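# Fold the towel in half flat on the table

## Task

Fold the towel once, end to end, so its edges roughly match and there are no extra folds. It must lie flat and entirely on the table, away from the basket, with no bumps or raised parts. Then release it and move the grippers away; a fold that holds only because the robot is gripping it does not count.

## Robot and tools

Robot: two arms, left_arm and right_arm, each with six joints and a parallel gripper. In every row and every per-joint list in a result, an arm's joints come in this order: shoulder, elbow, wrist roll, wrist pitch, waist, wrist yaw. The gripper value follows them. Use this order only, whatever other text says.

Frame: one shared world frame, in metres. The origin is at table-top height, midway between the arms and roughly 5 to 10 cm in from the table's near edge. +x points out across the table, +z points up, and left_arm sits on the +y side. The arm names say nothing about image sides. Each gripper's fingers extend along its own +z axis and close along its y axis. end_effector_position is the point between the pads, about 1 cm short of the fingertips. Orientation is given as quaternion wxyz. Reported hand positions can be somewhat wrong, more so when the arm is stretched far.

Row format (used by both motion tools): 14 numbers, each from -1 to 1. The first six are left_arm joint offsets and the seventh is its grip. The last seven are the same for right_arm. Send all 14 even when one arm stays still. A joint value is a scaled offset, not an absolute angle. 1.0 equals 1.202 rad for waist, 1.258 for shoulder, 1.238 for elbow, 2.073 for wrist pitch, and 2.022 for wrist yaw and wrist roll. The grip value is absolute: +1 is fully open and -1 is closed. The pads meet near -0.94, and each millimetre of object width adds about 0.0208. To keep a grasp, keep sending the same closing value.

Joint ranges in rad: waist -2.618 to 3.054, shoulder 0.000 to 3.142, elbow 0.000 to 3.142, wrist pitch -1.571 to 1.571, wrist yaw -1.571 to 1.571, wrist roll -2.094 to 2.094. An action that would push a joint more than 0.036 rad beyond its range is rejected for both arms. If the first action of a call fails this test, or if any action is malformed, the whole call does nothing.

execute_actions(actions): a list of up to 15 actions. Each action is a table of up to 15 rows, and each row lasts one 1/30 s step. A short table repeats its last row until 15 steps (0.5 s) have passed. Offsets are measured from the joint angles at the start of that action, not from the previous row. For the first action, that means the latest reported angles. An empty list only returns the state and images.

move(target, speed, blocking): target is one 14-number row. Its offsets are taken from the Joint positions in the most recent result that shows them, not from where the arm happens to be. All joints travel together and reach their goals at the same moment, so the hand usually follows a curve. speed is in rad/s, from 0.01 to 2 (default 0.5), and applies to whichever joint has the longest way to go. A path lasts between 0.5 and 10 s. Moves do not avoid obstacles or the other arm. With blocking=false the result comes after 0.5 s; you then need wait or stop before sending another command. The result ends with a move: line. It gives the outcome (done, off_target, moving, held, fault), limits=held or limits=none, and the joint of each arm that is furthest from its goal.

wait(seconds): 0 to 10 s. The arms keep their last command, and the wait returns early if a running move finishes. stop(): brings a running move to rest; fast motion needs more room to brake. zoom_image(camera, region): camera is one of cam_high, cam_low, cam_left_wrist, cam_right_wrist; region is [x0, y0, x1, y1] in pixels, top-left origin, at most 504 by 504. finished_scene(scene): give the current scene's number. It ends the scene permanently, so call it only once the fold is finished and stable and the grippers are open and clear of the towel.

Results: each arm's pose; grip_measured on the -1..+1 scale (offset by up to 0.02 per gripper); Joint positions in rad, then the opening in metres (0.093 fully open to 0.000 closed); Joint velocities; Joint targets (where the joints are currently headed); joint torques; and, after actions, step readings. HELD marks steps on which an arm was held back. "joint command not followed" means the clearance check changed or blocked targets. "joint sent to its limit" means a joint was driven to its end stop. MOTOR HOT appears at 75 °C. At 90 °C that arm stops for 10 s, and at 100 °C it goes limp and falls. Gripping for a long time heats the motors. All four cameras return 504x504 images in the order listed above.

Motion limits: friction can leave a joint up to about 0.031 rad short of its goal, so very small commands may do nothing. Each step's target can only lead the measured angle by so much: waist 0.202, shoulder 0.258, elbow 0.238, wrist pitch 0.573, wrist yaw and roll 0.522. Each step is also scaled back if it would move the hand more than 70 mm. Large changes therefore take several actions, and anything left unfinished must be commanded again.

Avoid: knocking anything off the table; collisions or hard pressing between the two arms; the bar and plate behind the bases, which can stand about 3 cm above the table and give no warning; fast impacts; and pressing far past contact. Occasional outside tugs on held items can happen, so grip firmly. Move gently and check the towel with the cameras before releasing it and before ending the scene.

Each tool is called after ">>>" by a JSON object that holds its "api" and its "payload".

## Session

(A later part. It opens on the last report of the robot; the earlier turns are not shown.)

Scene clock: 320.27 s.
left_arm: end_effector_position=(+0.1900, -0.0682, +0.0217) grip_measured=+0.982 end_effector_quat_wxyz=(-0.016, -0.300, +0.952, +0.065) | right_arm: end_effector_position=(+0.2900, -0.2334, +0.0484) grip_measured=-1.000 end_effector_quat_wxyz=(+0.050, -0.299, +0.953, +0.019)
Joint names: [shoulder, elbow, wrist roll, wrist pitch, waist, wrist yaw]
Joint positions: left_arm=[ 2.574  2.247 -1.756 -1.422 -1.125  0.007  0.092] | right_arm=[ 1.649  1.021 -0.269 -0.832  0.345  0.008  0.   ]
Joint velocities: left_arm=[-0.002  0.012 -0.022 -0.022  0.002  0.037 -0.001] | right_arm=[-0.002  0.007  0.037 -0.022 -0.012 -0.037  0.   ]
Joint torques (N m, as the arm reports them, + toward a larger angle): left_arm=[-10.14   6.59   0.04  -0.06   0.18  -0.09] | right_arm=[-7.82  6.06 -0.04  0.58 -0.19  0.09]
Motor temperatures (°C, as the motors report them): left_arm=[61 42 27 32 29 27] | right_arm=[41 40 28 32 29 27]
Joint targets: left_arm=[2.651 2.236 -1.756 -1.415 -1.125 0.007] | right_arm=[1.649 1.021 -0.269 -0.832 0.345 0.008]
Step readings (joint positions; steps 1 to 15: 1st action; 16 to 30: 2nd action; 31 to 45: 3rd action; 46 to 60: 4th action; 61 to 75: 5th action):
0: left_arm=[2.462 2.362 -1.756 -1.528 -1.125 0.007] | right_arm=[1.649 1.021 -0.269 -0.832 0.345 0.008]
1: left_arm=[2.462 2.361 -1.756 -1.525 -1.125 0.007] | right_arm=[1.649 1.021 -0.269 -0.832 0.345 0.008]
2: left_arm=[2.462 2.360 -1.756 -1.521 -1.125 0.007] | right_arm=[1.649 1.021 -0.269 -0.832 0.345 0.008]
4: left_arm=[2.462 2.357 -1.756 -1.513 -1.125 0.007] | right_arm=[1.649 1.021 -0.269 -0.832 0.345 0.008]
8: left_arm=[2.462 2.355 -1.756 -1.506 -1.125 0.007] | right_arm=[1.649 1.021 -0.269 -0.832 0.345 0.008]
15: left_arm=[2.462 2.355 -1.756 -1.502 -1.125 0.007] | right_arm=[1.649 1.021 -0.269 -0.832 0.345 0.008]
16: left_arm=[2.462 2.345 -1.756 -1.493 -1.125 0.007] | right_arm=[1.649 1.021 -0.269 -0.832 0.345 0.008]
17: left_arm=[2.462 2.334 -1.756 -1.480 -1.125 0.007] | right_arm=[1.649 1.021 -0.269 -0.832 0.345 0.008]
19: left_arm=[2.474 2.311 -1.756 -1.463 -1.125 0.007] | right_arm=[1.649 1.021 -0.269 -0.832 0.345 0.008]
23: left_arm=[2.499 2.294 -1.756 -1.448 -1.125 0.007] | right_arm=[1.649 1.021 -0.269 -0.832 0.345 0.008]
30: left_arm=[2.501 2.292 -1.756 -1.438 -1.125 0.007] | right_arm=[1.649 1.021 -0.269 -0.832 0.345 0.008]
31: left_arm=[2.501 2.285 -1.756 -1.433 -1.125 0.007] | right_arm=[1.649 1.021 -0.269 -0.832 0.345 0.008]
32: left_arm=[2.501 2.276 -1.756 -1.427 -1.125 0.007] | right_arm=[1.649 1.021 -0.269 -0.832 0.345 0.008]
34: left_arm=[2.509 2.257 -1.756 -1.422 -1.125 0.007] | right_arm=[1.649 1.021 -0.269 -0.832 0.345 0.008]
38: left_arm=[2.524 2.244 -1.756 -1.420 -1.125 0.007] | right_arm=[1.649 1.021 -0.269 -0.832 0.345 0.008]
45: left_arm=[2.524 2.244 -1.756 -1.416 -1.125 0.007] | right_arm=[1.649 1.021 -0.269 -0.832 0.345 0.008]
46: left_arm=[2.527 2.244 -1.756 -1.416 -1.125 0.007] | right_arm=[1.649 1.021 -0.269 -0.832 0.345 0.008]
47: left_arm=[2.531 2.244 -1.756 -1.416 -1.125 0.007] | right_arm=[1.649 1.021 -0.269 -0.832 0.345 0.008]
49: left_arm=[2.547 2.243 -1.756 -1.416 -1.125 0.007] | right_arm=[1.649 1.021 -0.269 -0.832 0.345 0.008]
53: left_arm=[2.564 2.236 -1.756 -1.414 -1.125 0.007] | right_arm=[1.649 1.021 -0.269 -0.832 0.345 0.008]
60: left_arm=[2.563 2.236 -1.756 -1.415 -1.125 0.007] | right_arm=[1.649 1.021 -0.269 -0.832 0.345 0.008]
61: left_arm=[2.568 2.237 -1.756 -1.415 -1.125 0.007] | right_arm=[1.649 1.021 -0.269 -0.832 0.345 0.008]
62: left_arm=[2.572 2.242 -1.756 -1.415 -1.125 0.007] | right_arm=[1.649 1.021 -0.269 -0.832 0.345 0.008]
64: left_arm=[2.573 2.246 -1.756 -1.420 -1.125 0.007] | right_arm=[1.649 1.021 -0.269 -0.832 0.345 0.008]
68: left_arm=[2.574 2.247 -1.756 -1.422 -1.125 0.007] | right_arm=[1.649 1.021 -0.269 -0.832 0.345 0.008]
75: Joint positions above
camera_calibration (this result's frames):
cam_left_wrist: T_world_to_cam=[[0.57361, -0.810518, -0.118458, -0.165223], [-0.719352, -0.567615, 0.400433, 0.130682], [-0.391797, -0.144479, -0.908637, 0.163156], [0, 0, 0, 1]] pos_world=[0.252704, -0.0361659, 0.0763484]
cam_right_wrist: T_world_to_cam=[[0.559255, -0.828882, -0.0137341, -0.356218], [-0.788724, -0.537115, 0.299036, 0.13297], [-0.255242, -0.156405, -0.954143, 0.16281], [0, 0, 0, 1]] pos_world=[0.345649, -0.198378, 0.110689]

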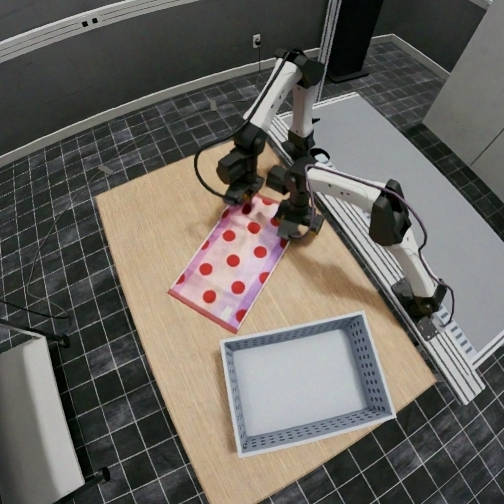

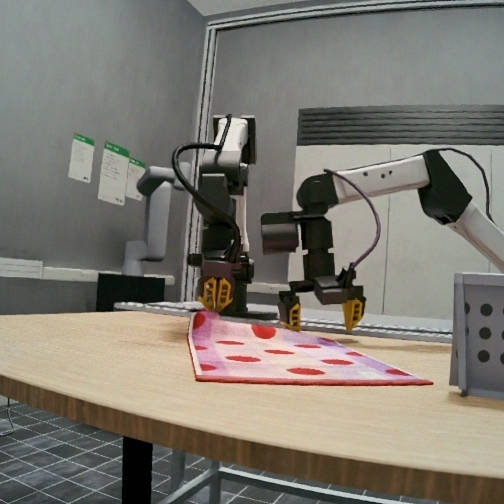

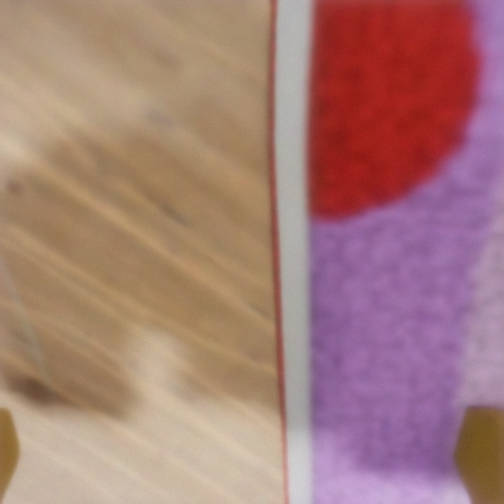

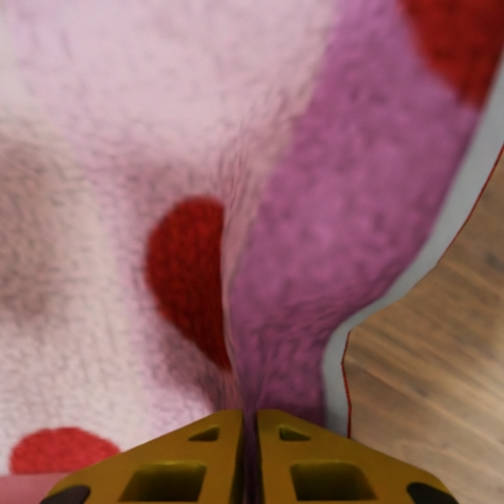

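Close with firm press.

>>> {"api": "execute_actions", "payload": {"actions": [[[0.08,0,0,0,0,0,0.3, 0,0,0,0,0,0,-1]],[[0.08,0,0,0,0,0,-0.4, 0,0,0,0,0,0,-1]],[[0.07,0,0,0,0,0,-1, 0,0,0,0,0,0,-1]],[[0.03,0,0,0,0,0,-1, 0,0,0,0,0,0,-1]],[[-0.01,0.08,0,-0.04,0,0,-1, 0,0,0,0,0,0,-1]],[[-0.04,0.04,0,-0.03,0,0,-1, 0,0,0,0,0,0,-1]]]}}

Scene clock: 329.03 s.
left_arm: end_effector_position=(+0.2092, -0.0980, +0.0929) grip_measured=-1.000 end_effector_quat_wxyz=(+0.010, -0.301, +0.953, -0.031) | right_arm: end_effector_position=(+0.2900, -0.2334, +0.0484) grip_measured=-1.000 end_effector_quat_wxyz=(+0.050, -0.299, +0.953, +0.019)
Joint names: [shoulder, elbow, wrist roll, wrist pitch, waist, wrist yaw]
Joint positions: left_arm=[ 2.525  2.448 -1.756 -1.473 -1.125 -0.021  0.   ] | right_arm=[ 1.649  1.021 -0.269 -0.832  0.345  0.008  0.   ]
Joint velocities: left_arm=[-0.012 -0.002  0.095 -0.022 -0.007  0.022  0.   ] | right_arm=[-0.002  0.002  0.022  0.022 -0.002 -0.081  0.   ]
Joint torques (N m, as the arm reports them, + toward a larger angle): left_arm=[-15.92   8.5    0.04   0.24   0.22  -0.11] | right_arm=[-7.81  6.06 -0.04  0.58 -0.19  0.09]
Motor temperatures (°C, as the motors report them): left_arm=[59 41 27 31 29 27] | right_arm=[41 40 28 32 29 27]
Joint targets: left_arm=[2.539 2.453 -1.756 -1.481 -1.125 -0.021] | right_arm=[1.649 1.021 -0.269 -0.832 0.345 0.008]
Step readings (joint positions; steps 1 to 15: 1st action; 16 to 30: 2nd action; 31 to 45: 3rd action; 46 to 60: 4th action; 61 to 75: 5th action; 76 to 90: 6th action):
0: left_arm=[2.574 2.247 -1.756 -1.422 -1.125 0.007] | right_arm=[1.649 1.021 -0.269 -0.832 0.345 0.008]
1: left_arm=[2.577 2.251 -1.756 -1.422 -1.125 0.006] | right_arm=[1.649 1.021 -0.269 -0.832 0.345 0.008]
2: left_arm=[2.583 2.258 -1.756 -1.414 -1.125 0.005] | right_arm=[1.649 1.021 -0.269 -0.832 0.345 0.008]
4: left_arm=[2.591 2.268 -1.756 -1.393 -1.125 -0.001] | right_arm=[1.649 1.021 -0.269 -0.832 0.345 0.008]
8: left_arm=[2.591 2.268 -1.756 -1.393 -1.125 -0.003] | right_arm=[1.649 1.021 -0.269 -0.832 0.345 0.008]
15: left_arm=[2.591 2.268 -1.756 -1.393 -1.125 -0.003] | right_arm=[1.649 1.021 -0.269 -0.832 0.345 0.008]
16: left_arm=[2.593 2.272 -1.756 -1.391 -1.125 -0.004] | right_arm=[1.649 1.021 -0.269 -0.832 0.345 0.008]
17: left_arm=[2.599 2.279 -1.756 -1.382 -1.125 -0.007] | right_arm=[1.649 1.021 -0.269 -0.832 0.345 0.008]
19: left_arm=[2.605 2.290 -1.756 -1.361 -1.125 -0.013] | right_arm=[1.649 1.021 -0.269 -0.832 0.345 0.008]
23: left_arm=[2.605 2.290 -1.756 -1.360 -1.125 -0.015] | right_arm=[1.649 1.021 -0.269 -0.832 0.345 0.008]
30: left_arm=[2.605 2.290 -1.756 -1.360 -1.125 -0.015] | right_arm=[1.649 1.021 -0.269 -0.832 0.345 0.008]
31: left_arm=[2.607 2.294 -1.756 -1.358 -1.125 -0.017] | right_arm=[1.649 1.021 -0.269 -0.832 0.345 0.008]
32: left_arm=[2.610 2.300 -1.756 -1.350 -1.125 -0.018] | right_arm=[1.649 1.021 -0.269 -0.832 0.345 0.008]
34: left_arm=[2.614 2.306 -1.756 -1.343 -1.125 -0.020] | right_arm=[1.649 1.021 -0.269 -0.832 0.345 0.008]
38: left_arm=[2.614 2.306 -1.756 -1.343 -1.125 -0.020] | right_arm=[1.649 1.021 -0.269 -0.832 0.345 0.008]
45: left_arm=[2.614 2.306 -1.756 -1.343 -1.125 -0.020] | right_arm=[1.649 1.021 -0.269 -0.832 0.345 0.008]
46: left_arm=[2.614 2.308 -1.756 -1.344 -1.125 -0.020] | right_arm=[1.649 1.021 -0.269 -0.832 0.345 0.008]
47: left_arm=[2.614 2.310 -1.756 -1.344 -1.125 -0.021] | right_arm=[1.649 1.021 -0.269 -0.832 0.345 0.008]
49: left_arm=[2.614 2.310 -1.756 -1.344 -1.125 -0.021] | right_arm=[1.649 1.021 -0.269 -0.832 0.345 0.008]
53: left_arm=[2.614 2.310 -1.756 -1.344 -1.125 -0.021] | right_arm=[1.649 1.021 -0.269 -0.832 0.345 0.008]
60: left_arm=[2.614 2.310 -1.756 -1.344 -1.125 -0.021] | right_arm=[1.649 1.021 -0.269 -0.832 0.345 0.008]
61: left_arm=[2.614 2.327 -1.756 -1.358 -1.125 -0.021] | right_arm=[1.649 1.021 -0.269 -0.832 0.345 0.008]
62: left_arm=[2.617 2.349 -1.756 -1.374 -1.125 -0.021] | right_arm=[1.649 1.021 -0.269 -0.832 0.345 0.008]
64: left_arm=[2.611 2.382 -1.756 -1.390 -1.125 -0.021] | right_arm=[1.649 1.021 -0.269 -0.832 0.345 0.008]
68: left_arm=[2.591 2.403 -1.756 -1.405 -1.125 -0.021] | right_arm=[1.649 1.021 -0.269 -0.832 0.345 0.008]
75: left_arm=[2.589 2.403 -1.756 -1.419 -1.125 -0.021] | right_arm=[1.649 1.021 -0.269 -0.832 0.345 0.008]
76: left_arm=[2.588 2.408 -1.756 -1.426 -1.125 -0.021] | right_arm=[1.649 1.021 -0.269 -0.832 0.345 0.008]
77: left_arm=[2.585 2.415 -1.756 -1.438 -1.125 -0.021] | right_arm=[1.649 1.021 -0.269 -0.832 0.345 0.008]
79: left_arm=[2.568 2.428 -1.756 -1.453 -1.125 -0.021] | right_arm=[1.649 1.021 -0.269 -0.832 0.345 0.008]
83: left_arm=[2.531 2.446 -1.756 -1.466 -1.125 -0.021] | right_arm=[1.649 1.021 -0.269 -0.832 0.345 0.008]
90: Joint positions above
camera_calibration (this result's frames):
cam_left_wrist: T_world_to_cam=[[0.576296, -0.813278, 0.0803893, -0.211193], [-0.762282, -0.49947, 0.411649, 0.113724], [-0.294633, -0.298511, -0.90779, 0.195584], [0, 0, 0, 1]] pos_world=[0.266025, -0.0565733, 0.147712]
cam_right_wrist: T_world_to_cam=[[0.559255, -0.828882, -0.0137341, -0.356218], [-0.788724, -0.537115, 0.299036, 0.13297], [-0.255242, -0.156405, -0.954143, 0.16281], [0, 0, 0, 1]] pos_world=[0.345649, -0.198378, 0.110689]

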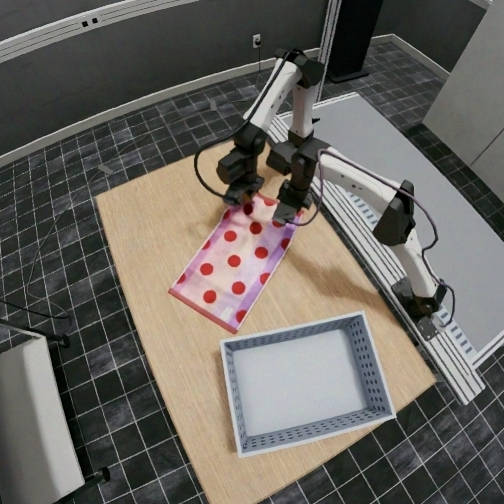

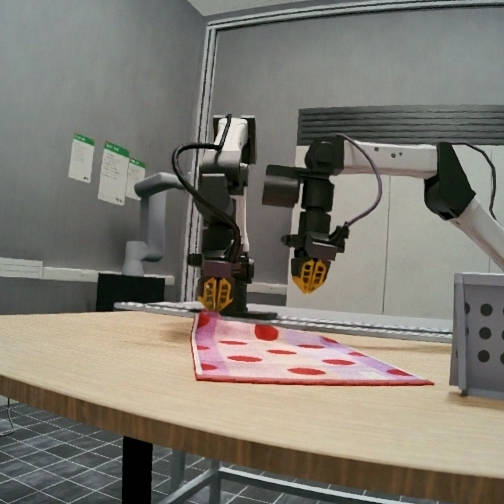

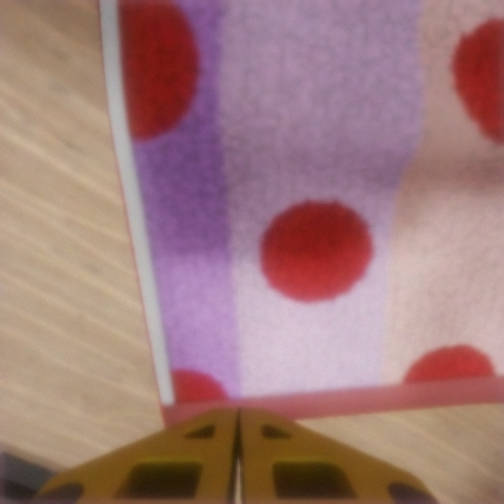

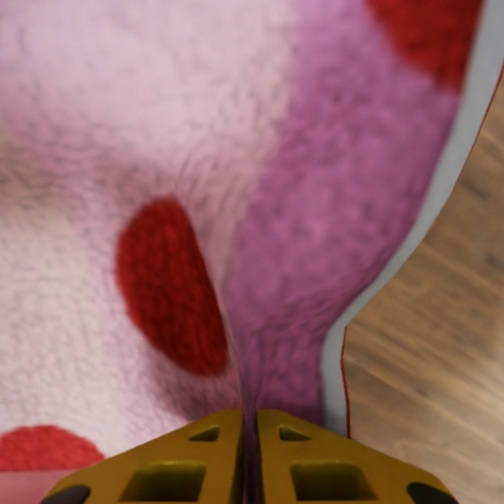

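>>> {"api": "execute_actions", "payload": {"actions": [[[-0.03,-0.08,0,0.03,0,0,1, 0,0,0,0,0,0,-1]],[[0,-0.08,0,0.03,0,0,1, 0,0,0,0,0,0,-1]],[[0.02,-0.05,0,0.015,0,0,1, 0,0,0,0,0,0,-1]],[[0.04,0,0,0,0,0,1, 0,0,0,0,0,0,-1]]]}}

Scene clock: 347.80 s.
left_arm: end_effector_position=(+0.1996, -0.0779, +0.0399) grip_measured=+0.982 end_effector_quat_wxyz=(+0.003, -0.300, +0.954, +0.024) | right_arm: end_effector_position=(+0.2900, -0.2334, +0.0484) grip_measured=-1.000 end_effector_quat_wxyz=(+0.050, -0.299, +0.953, +0.019)
Joint names: [shoulder, elbow, wrist roll, wrist pitch, waist, wrist yaw]
Joint positions: left_arm=[ 2.523  2.233 -1.756 -1.373 -1.125 -0.021  0.092] | right_arm=[ 1.649  1.021 -0.269 -0.832  0.345  0.008  0.   ]
Joint velocities: left_arm=[-0.012 -0.002 -0.007  0.037 -0.017  0.066  0.   ] | right_arm=[-0.012  0.012 -0.007  0.022 -0.002  0.007  0.   ]
Joint torques (N m, as the arm reports them, + toward a larger angle): left_arm=[-15.16   7.72   0.04   0.07   0.18  -0.1 ] | right_arm=[-7.8   6.07 -0.04  0.58 -0.19  0.09]
Motor temperatures (°C, as the motors report them): left_arm=[61 42 27 31 29 27] | right_arm=[41 40 28 31 29 27]
Joint targets: left_arm=[2.541 2.233 -1.756 -1.373 -1.125 -0.021] | right_arm=[1.649 1.021 -0.269 -0.832 0.345 0.008]
Step readings (joint positions; steps 1 to 15: 1st action; 16 to 30: 2nd action; 31 to 45: 3rd action; 46 to 60: 4th action):
0: left_arm=[2.525 2.448 -1.756 -1.476 -1.125 -0.021] | right_arm=[1.649 1.021 -0.269 -0.832 0.345 0.008]
1: left_arm=[2.517 2.431 -1.756 -1.464 -1.125 -0.021] | right_arm=[1.649 1.021 -0.269 -0.832 0.345 0.008]
2: left_arm=[2.505 2.403 -1.756 -1.453 -1.125 -0.021] | right_arm=[1.649 1.021 -0.269 -0.832 0.345 0.008]
4: left_arm=[2.494 2.377 -1.756 -1.450 -1.125 -0.021] | right_arm=[1.649 1.021 -0.269 -0.832 0.345 0.008]
8: left_arm=[2.492 2.367 -1.756 -1.439 -1.125 -0.021] | right_arm=[1.649 1.021 -0.269 -0.832 0.345 0.008]
15: left_arm=[2.492 2.367 -1.756 -1.430 -1.125 -0.021] | right_arm=[1.649 1.021 -0.269 -0.832 0.345 0.008]
16: left_arm=[2.488 2.352 -1.756 -1.419 -1.125 -0.021] | right_arm=[1.649 1.021 -0.269 -0.832 0.345 0.008]
17: left_arm=[2.481 2.328 -1.756 -1.407 -1.125 -0.021] | right_arm=[1.649 1.021 -0.269 -0.832 0.345 0.008]
19: left_arm=[2.480 2.298 -1.756 -1.401 -1.125 -0.021] | right_arm=[1.649 1.021 -0.269 -0.832 0.345 0.008]
23: left_arm=[2.482 2.281 -1.756 -1.396 -1.125 -0.021] | right_arm=[1.649 1.021 -0.269 -0.832 0.345 0.008]
30: left_arm=[2.482 2.281 -1.756 -1.386 -1.125 -0.021] | right_arm=[1.649 1.021 -0.269 -0.832 0.345 0.008]
31: left_arm=[2.482 2.273 -1.756 -1.381 -1.125 -0.021] | right_arm=[1.649 1.021 -0.269 -0.832 0.345 0.008]
32: left_arm=[2.481 2.263 -1.756 -1.377 -1.125 -0.021] | right_arm=[1.649 1.021 -0.269 -0.832 0.345 0.008]
34: left_arm=[2.484 2.244 -1.756 -1.375 -1.125 -0.021] | right_arm=[1.649 1.021 -0.269 -0.832 0.345 0.008]
38: left_arm=[2.491 2.233 -1.756 -1.375 -1.125 -0.021] | right_arm=[1.649 1.021 -0.269 -0.832 0.345 0.008]
45: left_arm=[2.491 2.233 -1.756 -1.373 -1.125 -0.021] | right_arm=[1.649 1.021 -0.269 -0.832 0.345 0.008]
46: left_arm=[2.493 2.233 -1.756 -1.373 -1.125 -0.021] | right_arm=[1.649 1.021 -0.269 -0.832 0.345 0.008]
47: left_arm=[2.496 2.233 -1.756 -1.373 -1.125 -0.021] | right_arm=[1.649 1.021 -0.269 -0.832 0.345 0.008]
49: left_arm=[2.506 2.233 -1.756 -1.373 -1.125 -0.021] | right_arm=[1.649 1.021 -0.269 -0.832 0.345 0.008]
53: left_arm=[2.521 2.233 -1.756 -1.373 -1.125 -0.021] | right_arm=[1.649 1.021 -0.269 -0.832 0.345 0.008]
60: Joint positions above
camera_calibration (this result's frames):
cam_left_wrist: T_world_to_cam=[[0.576657, -0.816435, -0.0300031, -0.180962], [-0.744126, -0.540036, 0.39324, 0.132216], [-0.337257, -0.204438, -0.918946, 0.16693], [0, 0, 0, 1]] pos_world=[0.259037, -0.0422158, 0.0959778]
cam_right_wrist: T_world_to_cam=[[0.559255, -0.828882, -0.0137341, -0.356218], [-0.788724, -0.537115, 0.299036, 0.13297], [-0.255242, -0.156405, -0.954143, 0.16281], [0, 0, 0, 1]] pos_world=[0.345649, -0.198378, 0.110689]

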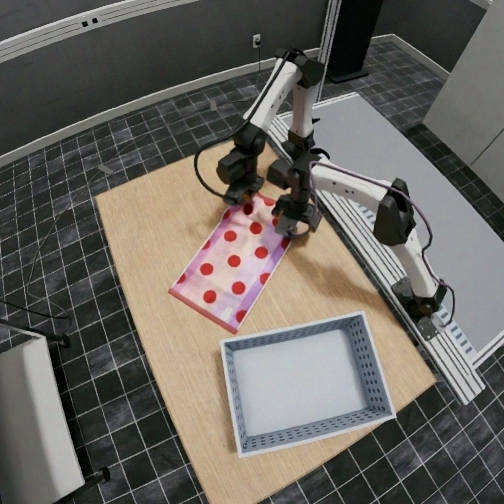

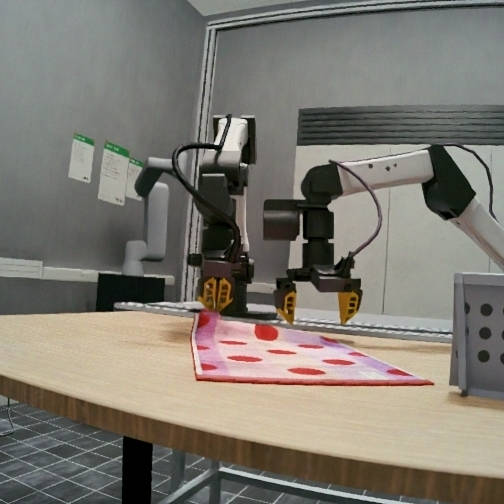

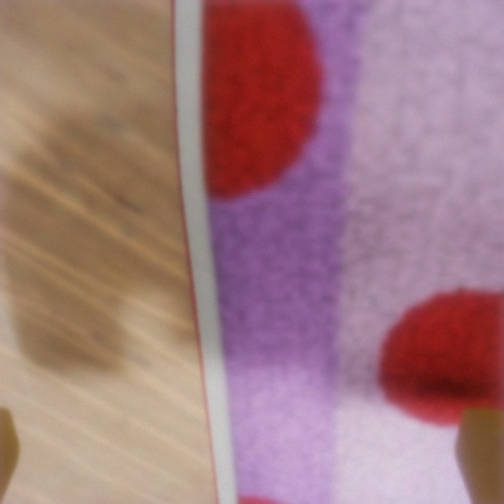

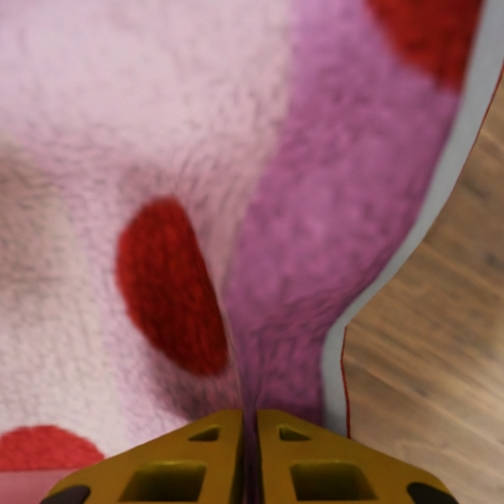

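>>> {"api": "execute_actions", "payload": {"actions": [[[0,-0.05,0,0.025,0,0,1, 0,0,0,0,0,0,-1]],[[0.03,-0.04,0,0.01,0,0,1, 0,0,0,0,0,0,-1]],[[0.05,0,0,0,0,0,1, 0,0,0,0,0,0,-1]]]}}

Scene clock: 366.63 s.
left_arm: end_effector_position=(+0.1961, -0.0705, +0.0199) grip_measured=+0.982 end_effector_quat_wxyz=(+0.001, -0.299, +0.953, +0.041) | right_arm: end_effector_position=(+0.2900, -0.2334, +0.0484) grip_measured=-1.000 end_effector_quat_wxyz=(+0.050, -0.299, +0.953, +0.019)
Joint names: [shoulder, elbow, wrist roll, wrist pitch, waist, wrist yaw]
Joint positions: left_arm=[ 2.527  2.16  -1.756 -1.329 -1.125 -0.021  0.092] | right_arm=[ 1.649  1.021 -0.269 -0.832  0.345  0.008  0.   ]
Joint velocities: left_arm=[-0.017 -0.002 -0.007 -0.037 -0.007  0.022 -0.   ] | right_arm=[ 0.002 -0.007 -0.007  0.007  0.017 -0.037  0.   ]
Joint torques (N m, as the arm reports them, + toward a larger angle): left_arm=[-11.57   7.67   0.04  -0.01   0.19  -0.11] | right_arm=[-7.82  6.06 -0.04  0.58 -0.2   0.09]
Motor temperatures (°C, as the motors report them): left_arm=[61 42 27 31 29 27] | right_arm=[41 40 28 31 29 27]
Joint targets: left_arm=[2.588 2.158 -1.756 -1.328 -1.125 -0.021] | right_arm=[1.649 1.021 -0.269 -0.832 0.345 0.008]
Step readings (joint positions; steps 1 to 15: 1st action; 16 to 30: 2nd action; 31 to 45: 3rd action):
0: left_arm=[2.523 2.233 -1.756 -1.373 -1.125 -0.021] | right_arm=[1.649 1.021 -0.269 -0.832 0.345 0.008]
1: left_arm=[2.521 2.225 -1.756 -1.366 -1.125 -0.021] | right_arm=[1.649 1.021 -0.269 -0.832 0.345 0.008]
2: left_arm=[2.517 2.212 -1.756 -1.358 -1.125 -0.021] | right_arm=[1.649 1.021 -0.269 -0.832 0.345 0.008]
4: left_arm=[2.517 2.195 -1.756 -1.352 -1.125 -0.021] | right_arm=[1.649 1.021 -0.269 -0.832 0.345 0.008]
8: left_arm=[2.517 2.186 -1.756 -1.347 -1.125 -0.021] | right_arm=[1.649 1.021 -0.269 -0.832 0.345 0.008]
15: left_arm=[2.517 2.186 -1.756 -1.340 -1.125 -0.021] | right_arm=[1.649 1.021 -0.269 -0.832 0.345 0.008]
16: left_arm=[2.517 2.181 -1.756 -1.337 -1.125 -0.021] | right_arm=[1.649 1.021 -0.269 -0.832 0.345 0.008]
17: left_arm=[2.517 2.174 -1.756 -1.335 -1.125 -0.021] | right_arm=[1.649 1.021 -0.269 -0.832 0.345 0.008]
19: left_arm=[2.523 2.161 -1.756 -1.334 -1.125 -0.021] | right_arm=[1.649 1.021 -0.269 -0.832 0.345 0.008]
23: left_arm=[2.525 2.158 -1.756 -1.328 -1.125 -0.021] | right_arm=[1.649 1.021 -0.269 -0.832 0.345 0.008]
30: left_arm=[2.525 2.158 -1.756 -1.328 -1.125 -0.021] | right_arm=[1.649 1.021 -0.269 -0.832 0.345 0.008]
31: left_arm=[2.527 2.158 -1.756 -1.328 -1.125 -0.021] | right_arm=[1.649 1.021 -0.269 -0.832 0.345 0.008]
32: left_arm=[2.527 2.158 -1.756 -1.328 -1.125 -0.021] | right_arm=[1.649 1.021 -0.269 -0.832 0.345 0.008]
34: left_arm=[2.527 2.160 -1.756 -1.329 -1.125 -0.021] | right_arm=[1.649 1.021 -0.269 -0.832 0.345 0.008]
38: left_arm=[2.527 2.160 -1.756 -1.329 -1.125 -0.021] | right_arm=[1.649 1.021 -0.269 -0.832 0.345 0.008]
45: Joint positions above
camera_calibration (this result's frames):
cam_left_wrist: T_world_to_cam=[[0.575783, -0.815212, -0.0624817, -0.172642], [-0.739105, -0.551654, 0.386525, 0.1398], [-0.349568, -0.176374, -0.92016, 0.153361], [0, 0, 0, 1]] pos_world=[0.256342, -0.0365698, 0.0762933]
cam_right_wrist: T_world_to_cam=[[0.559255, -0.828882, -0.0137341, -0.356218], [-0.788724, -0.537115, 0.299036, 0.13297], [-0.255242, -0.156405, -0.954143, 0.16281], [0, 0, 0, 1]] pos_world=[0.345649, -0.198378, 0.110689]

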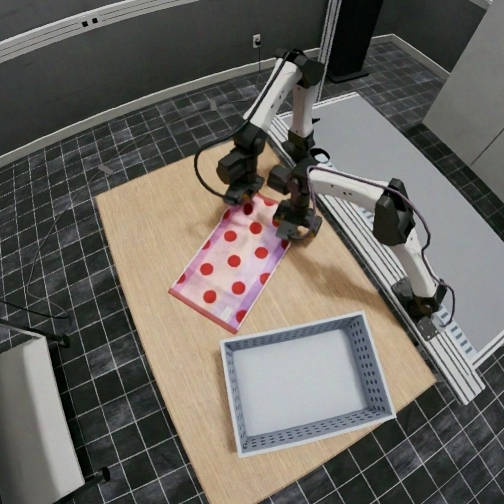

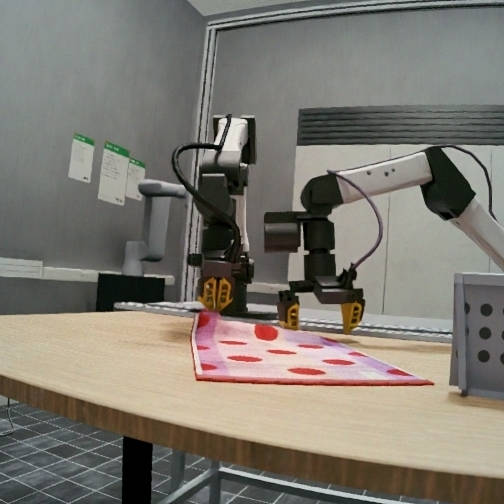

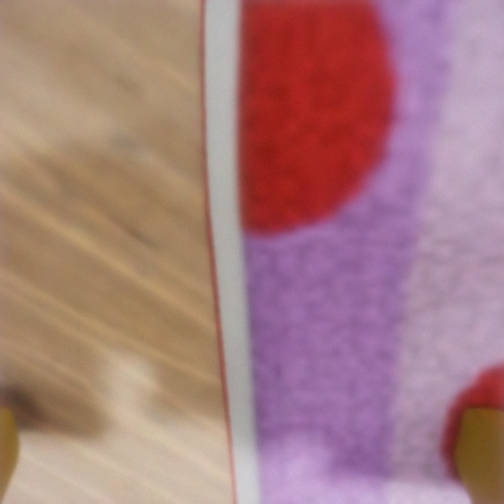

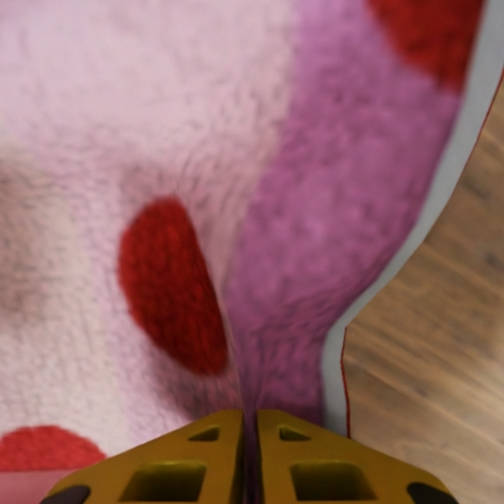

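>>> {"api": "execute_actions", "payload": {"actions": [[[0.05,0,0,0,0,0,0.3, 0,0,0,0,0,0,-1]],[[0.05,0,0,0,0,0,-0.4, 0,0,0,0,0,0,-1]],[[0.05,0,0,0,0,0,-1, 0,0,0,0,0,0,-1]],[[0.02,0,0,0,0,0,-1, 0,0,0,0,0,0,-1]],[[-0.01,0.08,0,-0.04,0,0,-1, 0,0,0,0,0,0,-1]],[[-0.04,0.04,0,-0.03,0,0,-1, 0,0,0,0,0,0,-1]]]}}

Scene clock: 378.70 s.
left_arm: end_effector_position=(+0.2085, -0.0915, +0.0918) grip_measured=-1.000 end_effector_quat_wxyz=(+0.016, -0.301, +0.953, -0.036) | right_arm: end_effector_position=(+0.2898, -0.2328, +0.0484) grip_measured=-1.000 end_effector_quat_wxyz=(+0.050, -0.300, +0.953, +0.021)
Joint names: [shoulder, elbow, wrist roll, wrist pitch, waist, wrist yaw]
Joint positions: left_arm=[ 2.458  2.321 -1.756 -1.403 -1.125 -0.033  0.   ] | right_arm=[ 1.649  1.021 -0.269 -0.832  0.345  0.004  0.   ]
Joint velocities: left_arm=[ 0.002  0.002  0.037  0.022 -0.007  0.022  0.   ] | right_arm=[-0.002  0.017 -0.037 -0.007  0.007 -0.022  0.   ]
Joint torques (N m, as the arm reports them, + toward a larger angle): left_arm=[-15.34   8.53   0.04   0.33   0.19  -0.13] | right_arm=[-7.8   6.07 -0.04  0.58 -0.19  0.09]
Motor temperatures (°C, as the motors report them): left_arm=[59 42 27 31 29 27] | right_arm=[41 40 28 31 29 27]
Joint targets: left_arm=[2.471 2.325 -1.756 -1.410 -1.125 -0.033] | right_arm=[1.649 1.021 -0.269 -0.832 0.345 0.004]
Step readings (joint positions; steps 1 to 15: 1st action; 16 to 30: 2nd action; 31 to 45: 3rd action; 46 to 60: 4th action; 61 to 75: 5th action; 76 to 90: 6th action):
0: left_arm=[2.527 2.160 -1.756 -1.329 -1.125 -0.021] | right_arm=[1.649 1.021 -0.269 -0.832 0.345 0.008]
1: left_arm=[2.528 2.160 -1.756 -1.328 -1.125 -0.021] | right_arm=[1.649 1.021 -0.269 -0.832 0.345 0.008]
2: left_arm=[2.530 2.162 -1.756 -1.324 -1.125 -0.021] | right_arm=[1.649 1.021 -0.269 -0.832 0.345 0.008]
4: left_arm=[2.534 2.167 -1.756 -1.309 -1.125 -0.025] | right_arm=[1.649 1.021 -0.269 -0.832 0.345 0.008]
8: left_arm=[2.535 2.167 -1.756 -1.308 -1.125 -0.026] | right_arm=[1.649 1.021 -0.269 -0.832 0.345 0.008]
15: left_arm=[2.535 2.167 -1.756 -1.308 -1.125 -0.026] | right_arm=[1.649 1.021 -0.269 -0.832 0.345 0.008]
16: left_arm=[2.535 2.167 -1.756 -1.306 -1.125 -0.027] | right_arm=[1.649 1.021 -0.269 -0.832 0.345 0.008]
17: left_arm=[2.537 2.168 -1.756 -1.300 -1.125 -0.027] | right_arm=[1.649 1.021 -0.269 -0.832 0.345 0.008]
19: left_arm=[2.541 2.174 -1.756 -1.286 -1.125 -0.030] | right_arm=[1.649 1.021 -0.269 -0.832 0.345 0.007]
23: left_arm=[2.541 2.174 -1.756 -1.285 -1.125 -0.031] | right_arm=[1.649 1.021 -0.269 -0.832 0.345 0.007]
30: left_arm=[2.541 2.174 -1.756 -1.285 -1.125 -0.031] | right_arm=[1.649 1.021 -0.269 -0.832 0.345 0.006]
31: left_arm=[2.542 2.175 -1.756 -1.283 -1.125 -0.032] | right_arm=[1.649 1.021 -0.269 -0.832 0.345 0.006]
32: left_arm=[2.544 2.178 -1.756 -1.275 -1.125 -0.033] | right_arm=[1.649 1.021 -0.269 -0.832 0.345 0.006]
34: left_arm=[2.546 2.180 -1.756 -1.273 -1.125 -0.033] | right_arm=[1.649 1.021 -0.269 -0.832 0.345 0.005]
38: left_arm=[2.546 2.180 -1.756 -1.273 -1.125 -0.033] | right_arm=[1.649 1.021 -0.269 -0.832 0.345 0.005]
45: left_arm=[2.546 2.180 -1.756 -1.273 -1.125 -0.033] | right_arm=[1.649 1.021 -0.269 -0.832 0.345 0.005]
46: left_arm=[2.546 2.181 -1.756 -1.273 -1.125 -0.033] | right_arm=[1.649 1.021 -0.269 -0.832 0.345 0.005]
47: left_arm=[2.546 2.182 -1.756 -1.273 -1.125 -0.033] | right_arm=[1.649 1.021 -0.269 -0.832 0.345 0.005]
49: left_arm=[2.546 2.182 -1.756 -1.273 -1.125 -0.033] | right_arm=[1.649 1.021 -0.269 -0.832 0.345 0.004]
53: left_arm=[2.546 2.182 -1.756 -1.273 -1.125 -0.033] | right_arm=[1.649 1.021 -0.269 -0.832 0.345 0.004]
60: left_arm=[2.546 2.182 -1.756 -1.273 -1.125 -0.033] | right_arm=[1.649 1.021 -0.269 -0.832 0.345 0.004]
61: left_arm=[2.546 2.199 -1.756 -1.288 -1.125 -0.033] | right_arm=[1.649 1.021 -0.269 -0.832 0.345 0.004]
62: left_arm=[2.549 2.221 -1.756 -1.304 -1.125 -0.033] | right_arm=[1.649 1.021 -0.269 -0.832 0.345 0.004]
64: left_arm=[2.542 2.254 -1.756 -1.320 -1.125 -0.033] | right_arm=[1.649 1.021 -0.269 -0.832 0.345 0.004]
68: left_arm=[2.522 2.275 -1.756 -1.333 -1.125 -0.033] | right_arm=[1.649 1.021 -0.269 -0.832 0.345 0.004]
75: left_arm=[2.521 2.276 -1.756 -1.348 -1.125 -0.033] | right_arm=[1.649 1.021 -0.269 -0.832 0.345 0.004]
76: left_arm=[2.520 2.281 -1.756 -1.356 -1.125 -0.033] | right_arm=[1.649 1.021 -0.269 -0.832 0.345 0.004]
77: left_arm=[2.517 2.288 -1.756 -1.367 -1.125 -0.033] | right_arm=[1.649 1.021 -0.269 -0.832 0.345 0.004]
79: left_arm=[2.499 2.300 -1.756 -1.383 -1.125 -0.033] | right_arm=[1.649 1.021 -0.269 -0.832 0.345 0.004]
83: left_arm=[2.463 2.318 -1.756 -1.395 -1.125 -0.033] | right_arm=[1.649 1.021 -0.269 -0.832 0.345 0.004]
90: Joint positions above
camera_calibration (this result's frames):
cam_left_wrist: T_world_to_cam=[[0.575723, -0.812322, 0.0931423, -0.206453], [-0.768113, -0.49828, 0.402144, 0.119062], [-0.28026, -0.303068, -0.910826, 0.193224], [0, 0, 0, 1]] pos_world=[0.264465, -0.0498206, 0.147343]
cam_right_wrist: T_world_to_cam=[[0.559553, -0.828612, -0.0174059, -0.355441], [-0.788142, -0.538486, 0.298103, 0.132675], [-0.256384, -0.153086, -0.954375, 0.163987], [0, 0, 0, 1]] pos_world=[0.345498, -0.197975, 0.110767]

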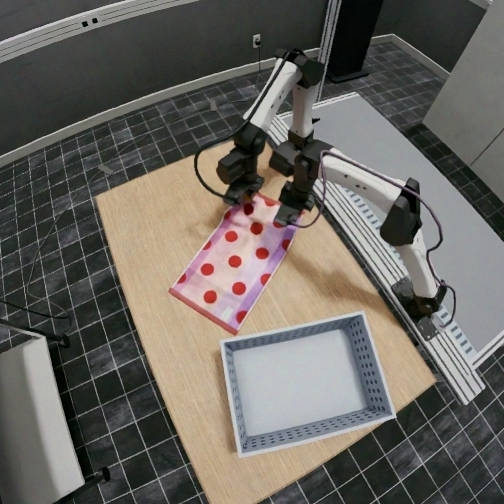

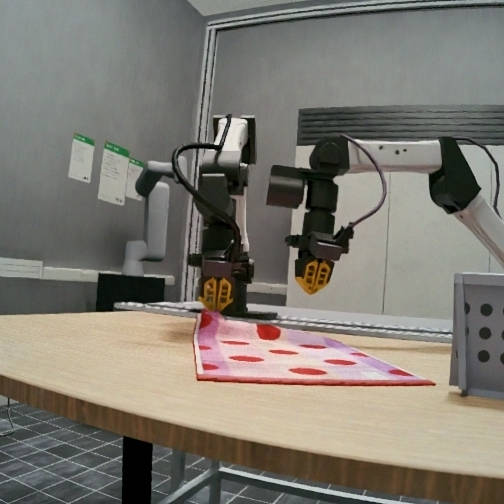

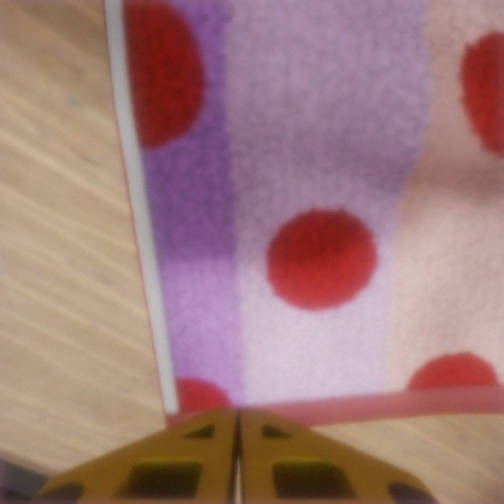

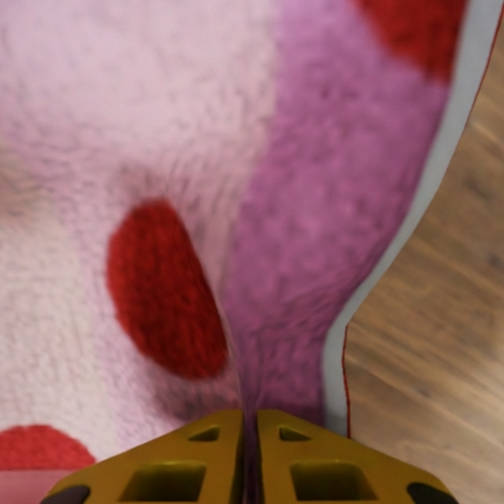

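>>> {"api": "execute_actions", "payload": {"actions": [[[0.04,0,0,0.01,0.008,0,1, 0,0,0,0,0,0,-1]],[[0.04,-0.02,0,0.02,0,0,1, 0,0,0,0,0,0,-1]],[[0.01,-0.04,0,0.02,0,0,1, 0,0,0,0,0,0,-1]],[[0,0,0,0,0,0,1, 0,0,0,0,0,0,-1]]]}}

Scene clock: 397.83 s.
left_arm: end_effector_position=(+0.2081, -0.0915, +0.0523) grip_measured=+0.982 end_effector_quat_wxyz=(+0.013, -0.300, +0.954, -0.009) | right_arm: end_effector_position=(+0.2898, -0.2328, +0.0484) grip_measured=-1.000 end_effector_quat_wxyz=(+0.050, -0.300, +0.953, +0.021)
Joint names: [shoulder, elbow, wrist roll, wrist pitch, waist, wrist yaw]
Joint positions: left_arm=[ 2.519  2.277 -1.756 -1.351 -1.125 -0.033  0.092] | right_arm=[ 1.649  1.021 -0.269 -0.832  0.345  0.004  0.   ]
Joint velocities: left_arm=[-0.002 -0.002  0.007 -0.022  0.007 -0.022  0.   ] | right_arm=[ 0.007 -0.007 -0.007 -0.037  0.017 -0.022  0.   ]
Joint torques (N m, as the arm reports them, + toward a larger angle): left_arm=[-17.1    8.1    0.05   0.24   0.15  -0.11] | right_arm=[-7.81  6.05 -0.03  0.58 -0.18  0.09]
Motor temperatures (°C, as the motors report them): left_arm=[61 42 27 31 29 27] | right_arm=[41 39 28 31 29 27]
Joint targets: left_arm=[2.519 2.277 -1.756 -1.351 -1.125 -0.033] | right_arm=[1.649 1.021 -0.269 -0.832 0.345 0.004]
Step readings (joint positions; steps 1 to 15: 1st action; 16 to 30: 2nd action; 31 to 45: 3rd action; 46 to 60: 4th action):
0: left_arm=[2.458 2.321 -1.756 -1.406 -1.125 -0.033] | right_arm=[1.649 1.021 -0.269 -0.832 0.345 0.004]
1: left_arm=[2.460 2.321 -1.756 -1.405 -1.125 -0.033] | right_arm=[1.649 1.021 -0.269 -0.832 0.345 0.004]
2: left_arm=[2.462 2.321 -1.756 -1.403 -1.125 -0.033] | right_arm=[1.649 1.021 -0.269 -0.832 0.345 0.004]
4: left_arm=[2.472 2.321 -1.756 -1.401 -1.125 -0.033] | right_arm=[1.649 1.021 -0.269 -0.832 0.345 0.004]
8: left_arm=[2.488 2.321 -1.756 -1.399 -1.125 -0.033] | right_arm=[1.649 1.021 -0.269 -0.832 0.345 0.004]
15: left_arm=[2.489 2.321 -1.756 -1.399 -1.125 -0.033] | right_arm=[1.649 1.021 -0.269 -0.832 0.345 0.004]
16: left_arm=[2.491 2.321 -1.756 -1.397 -1.125 -0.033] | right_arm=[1.649 1.021 -0.269 -0.832 0.345 0.004]
17: left_arm=[2.494 2.321 -1.756 -1.392 -1.125 -0.033] | right_arm=[1.649 1.021 -0.269 -0.832 0.345 0.004]
19: left_arm=[2.503 2.321 -1.756 -1.385 -1.125 -0.033] | right_arm=[1.649 1.021 -0.269 -0.832 0.345 0.004]
23: left_arm=[2.518 2.313 -1.756 -1.377 -1.125 -0.033] | right_arm=[1.649 1.021 -0.269 -0.832 0.345 0.004]
30: left_arm=[2.521 2.311 -1.756 -1.375 -1.125 -0.033] | right_arm=[1.649 1.021 -0.269 -0.832 0.345 0.004]
31: left_arm=[2.520 2.305 -1.756 -1.370 -1.125 -0.033] | right_arm=[1.649 1.021 -0.269 -0.832 0.345 0.004]
32: left_arm=[2.519 2.298 -1.756 -1.365 -1.125 -0.033] | right_arm=[1.649 1.021 -0.269 -0.832 0.345 0.004]
34: left_arm=[2.519 2.284 -1.756 -1.359 -1.125 -0.033] | right_arm=[1.649 1.021 -0.269 -0.832 0.345 0.004]
38: left_arm=[2.519 2.277 -1.756 -1.357 -1.125 -0.033] | right_arm=[1.649 1.021 -0.269 -0.832 0.345 0.004]
45: left_arm=[2.519 2.277 -1.756 -1.352 -1.125 -0.033] | right_arm=[1.649 1.021 -0.269 -0.832 0.345 0.004]
46: left_arm=[2.519 2.277 -1.756 -1.351 -1.125 -0.033] | right_arm=[1.649 1.021 -0.269 -0.832 0.345 0.004]
47: left_arm=[2.519 2.277 -1.756 -1.351 -1.125 -0.033] | right_arm=[1.649 1.021 -0.269 -0.832 0.345 0.004]
49: left_arm=[2.519 2.277 -1.756 -1.351 -1.125 -0.033] | right_arm=[1.649 1.021 -0.269 -0.832 0.345 0.004]
53: left_arm=[2.519 2.277 -1.756 -1.351 -1.125 -0.033] | right_arm=[1.649 1.021 -0.269 -0.832 0.345 0.004]
60: Joint positions above
camera_calibration (this result's frames):
cam_left_wrist: T_world_to_cam=[[0.576822, -0.815886, 0.040089, -0.200305], [-0.759471, -0.517572, 0.39411, 0.131509], [-0.3008, -0.257778, -0.918188, 0.165961], [0, 0, 0, 1]] pos_world=[0.265338, -0.0525793, 0.108584]
cam_right_wrist: T_world_to_cam=[[0.559553, -0.828612, -0.0174059, -0.355441], [-0.788142, -0.538486, 0.298103, 0.132675], [-0.256384, -0.153086, -0.954375, 0.163987], [0, 0, 0, 1]] pos_world=[0.345498, -0.197975, 0.110767]

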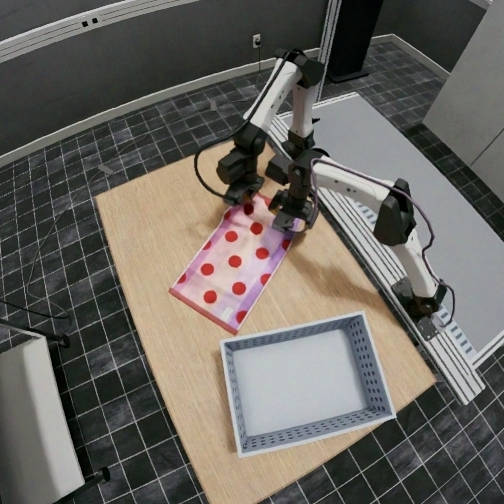

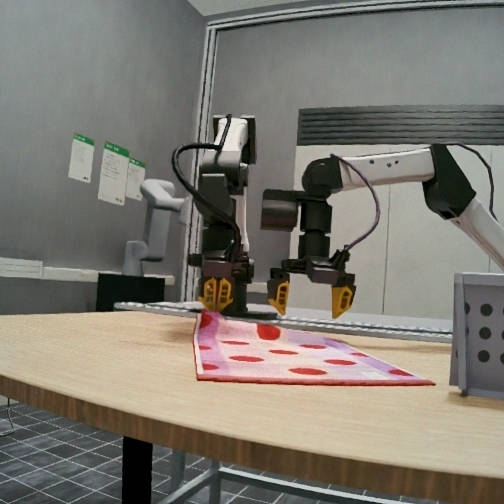

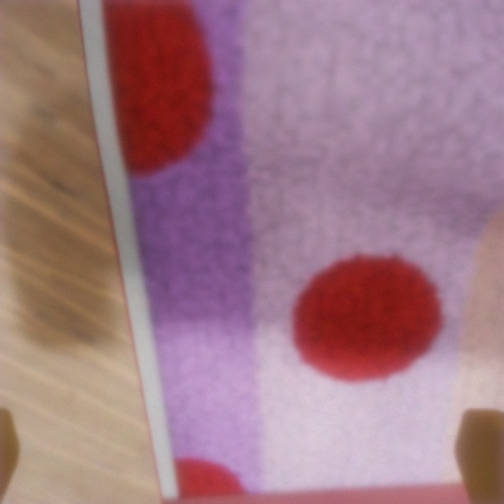

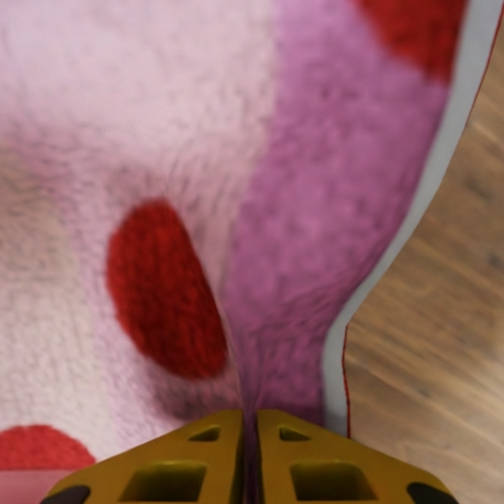

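>>> {"api": "execute_actions", "payload": {"actions": [[[0,-0.055,0,0.025,0,0,1, 0,0,0,0,0,0,-1]],[[0.02,-0.05,0,0.02,0,0,1, 0,0,0,0,0,0,-1]],[[0.04,-0.02,0,0,0,0,1, 0,0,0,0,0,0,-1]]]}}

Scene clock: 412.50 s.
left_arm: end_effector_position=(+0.2026, -0.0800, +0.0185) grip_measured=+0.982 end_effector_quat_wxyz=(+0.010, -0.300, +0.954, +0.022) | right_arm: end_effector_position=(+0.2898, -0.2328, +0.0484) grip_measured=-1.000 end_effector_quat_wxyz=(+0.050, -0.300, +0.953, +0.021)
Joint names: [shoulder, elbow, wrist roll, wrist pitch, waist, wrist yaw]
Joint positions: left_arm=[ 2.537  2.175 -1.756 -1.294 -1.125 -0.033  0.092] | right_arm=[ 1.649  1.021 -0.269 -0.832  0.345  0.004  0.   ]
Joint velocities: left_arm=[ 0.007  0.002  0.051 -0.007 -0.007  0.022 -0.   ] | right_arm=[ 0.002 -0.012 -0.007 -0.007  0.012  0.022  0.   ]
Joint torques (N m, as the arm reports them, + toward a larger angle): left_arm=[-14.05   5.58   0.04   0.09   0.08  -0.12] | right_arm=[-7.81  6.05 -0.04  0.58 -0.19  0.09]
Motor temperatures (°C, as the motors report them): left_arm=[63 42 27 31 29 27] | right_arm=[41 39 28 31 29 27]
Joint targets: left_arm=[2.571 2.150 -1.756 -1.295 -1.125 -0.033] | right_arm=[1.649 1.021 -0.269 -0.832 0.345 0.004]
Step readings (joint positions; steps 1 to 15: 1st action; 16 to 30: 2nd action; 31 to 45: 3rd action):
0: left_arm=[2.519 2.277 -1.756 -1.351 -1.125 -0.033] | right_arm=[1.649 1.021 -0.269 -0.832 0.345 0.004]
1: left_arm=[2.517 2.267 -1.756 -1.344 -1.125 -0.033] | right_arm=[1.649 1.021 -0.269 -0.832 0.345 0.004]
2: left_arm=[2.513 2.253 -1.756 -1.335 -1.125 -0.033] | right_arm=[1.649 1.021 -0.269 -0.832 0.345 0.004]
4: left_arm=[2.512 2.234 -1.756 -1.330 -1.125 -0.033] | right_arm=[1.649 1.021 -0.269 -0.832 0.345 0.004]
8: left_arm=[2.512 2.223 -1.756 -1.326 -1.125 -0.033] | right_arm=[1.649 1.021 -0.269 -0.832 0.345 0.004]
15: left_arm=[2.512 2.223 -1.756 -1.318 -1.125 -0.033] | right_arm=[1.649 1.021 -0.269 -0.832 0.345 0.004]
16: left_arm=[2.512 2.215 -1.756 -1.312 -1.125 -0.033] | right_arm=[1.649 1.021 -0.269 -0.832 0.345 0.004]
17: left_arm=[2.511 2.205 -1.756 -1.306 -1.125 -0.033] | right_arm=[1.649 1.021 -0.269 -0.832 0.345 0.004]
19: left_arm=[2.514 2.186 -1.756 -1.301 -1.125 -0.033] | right_arm=[1.649 1.021 -0.269 -0.832 0.345 0.004]
23: left_arm=[2.521 2.175 -1.756 -1.300 -1.125 -0.033] | right_arm=[1.649 1.021 -0.269 -0.832 0.345 0.004]
30: left_arm=[2.521 2.175 -1.756 -1.295 -1.125 -0.033] | right_arm=[1.649 1.021 -0.269 -0.832 0.345 0.004]
31: left_arm=[2.523 2.175 -1.756 -1.295 -1.125 -0.033] | right_arm=[1.649 1.021 -0.269 -0.832 0.345 0.004]
32: left_arm=[2.526 2.175 -1.756 -1.295 -1.125 -0.033] | right_arm=[1.649 1.021 -0.269 -0.832 0.345 0.004]
34: left_arm=[2.536 2.175 -1.756 -1.295 -1.125 -0.033] | right_arm=[1.649 1.021 -0.269 -0.832 0.345 0.004]
38: left_arm=[2.537 2.175 -1.756 -1.294 -1.125 -0.033] | right_arm=[1.649 1.021 -0.269 -0.832 0.345 0.004]
45: Joint positions above
camera_calibration (this result's frames):
cam_left_wrist: T_world_to_cam=[[0.576614, -0.816738, -0.0213261, -0.185223], [-0.749742, -0.539327, 0.383423, 0.143076], [-0.324658, -0.205098, -0.923326, 0.145389], [0, 0, 0, 1]] pos_world=[0.261274, -0.0442945, 0.0754331]
cam_right_wrist: T_world_to_cam=[[0.559553, -0.828612, -0.0174059, -0.355441], [-0.788142, -0.538486, 0.298103, 0.132675], [-0.256384, -0.153086, -0.954375, 0.163987], [0, 0, 0, 1]] pos_world=[0.345498, -0.197975, 0.110767]

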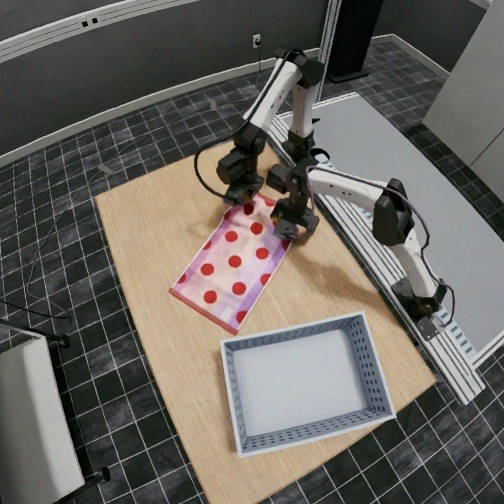

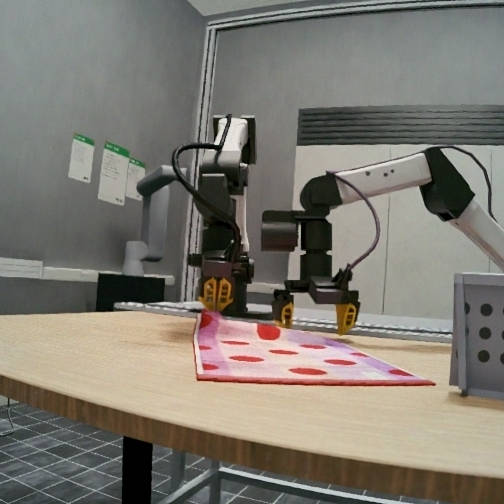

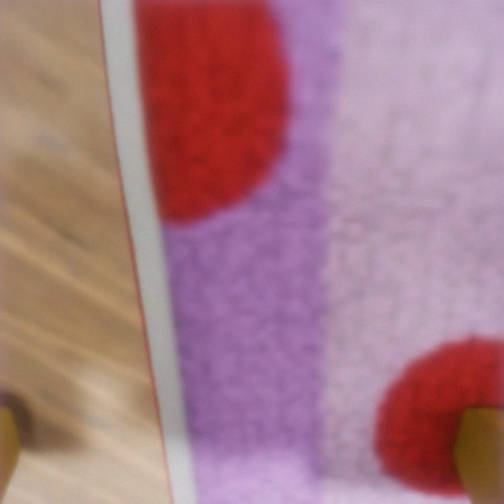

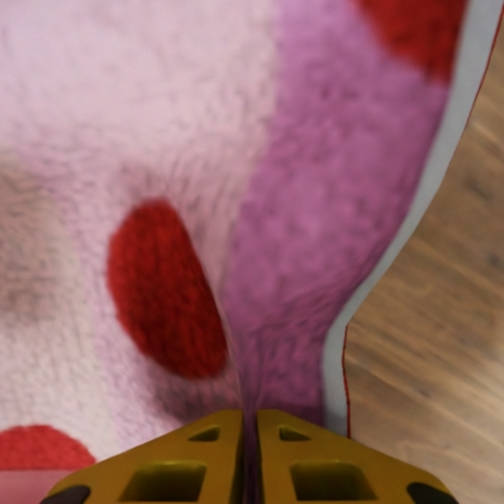

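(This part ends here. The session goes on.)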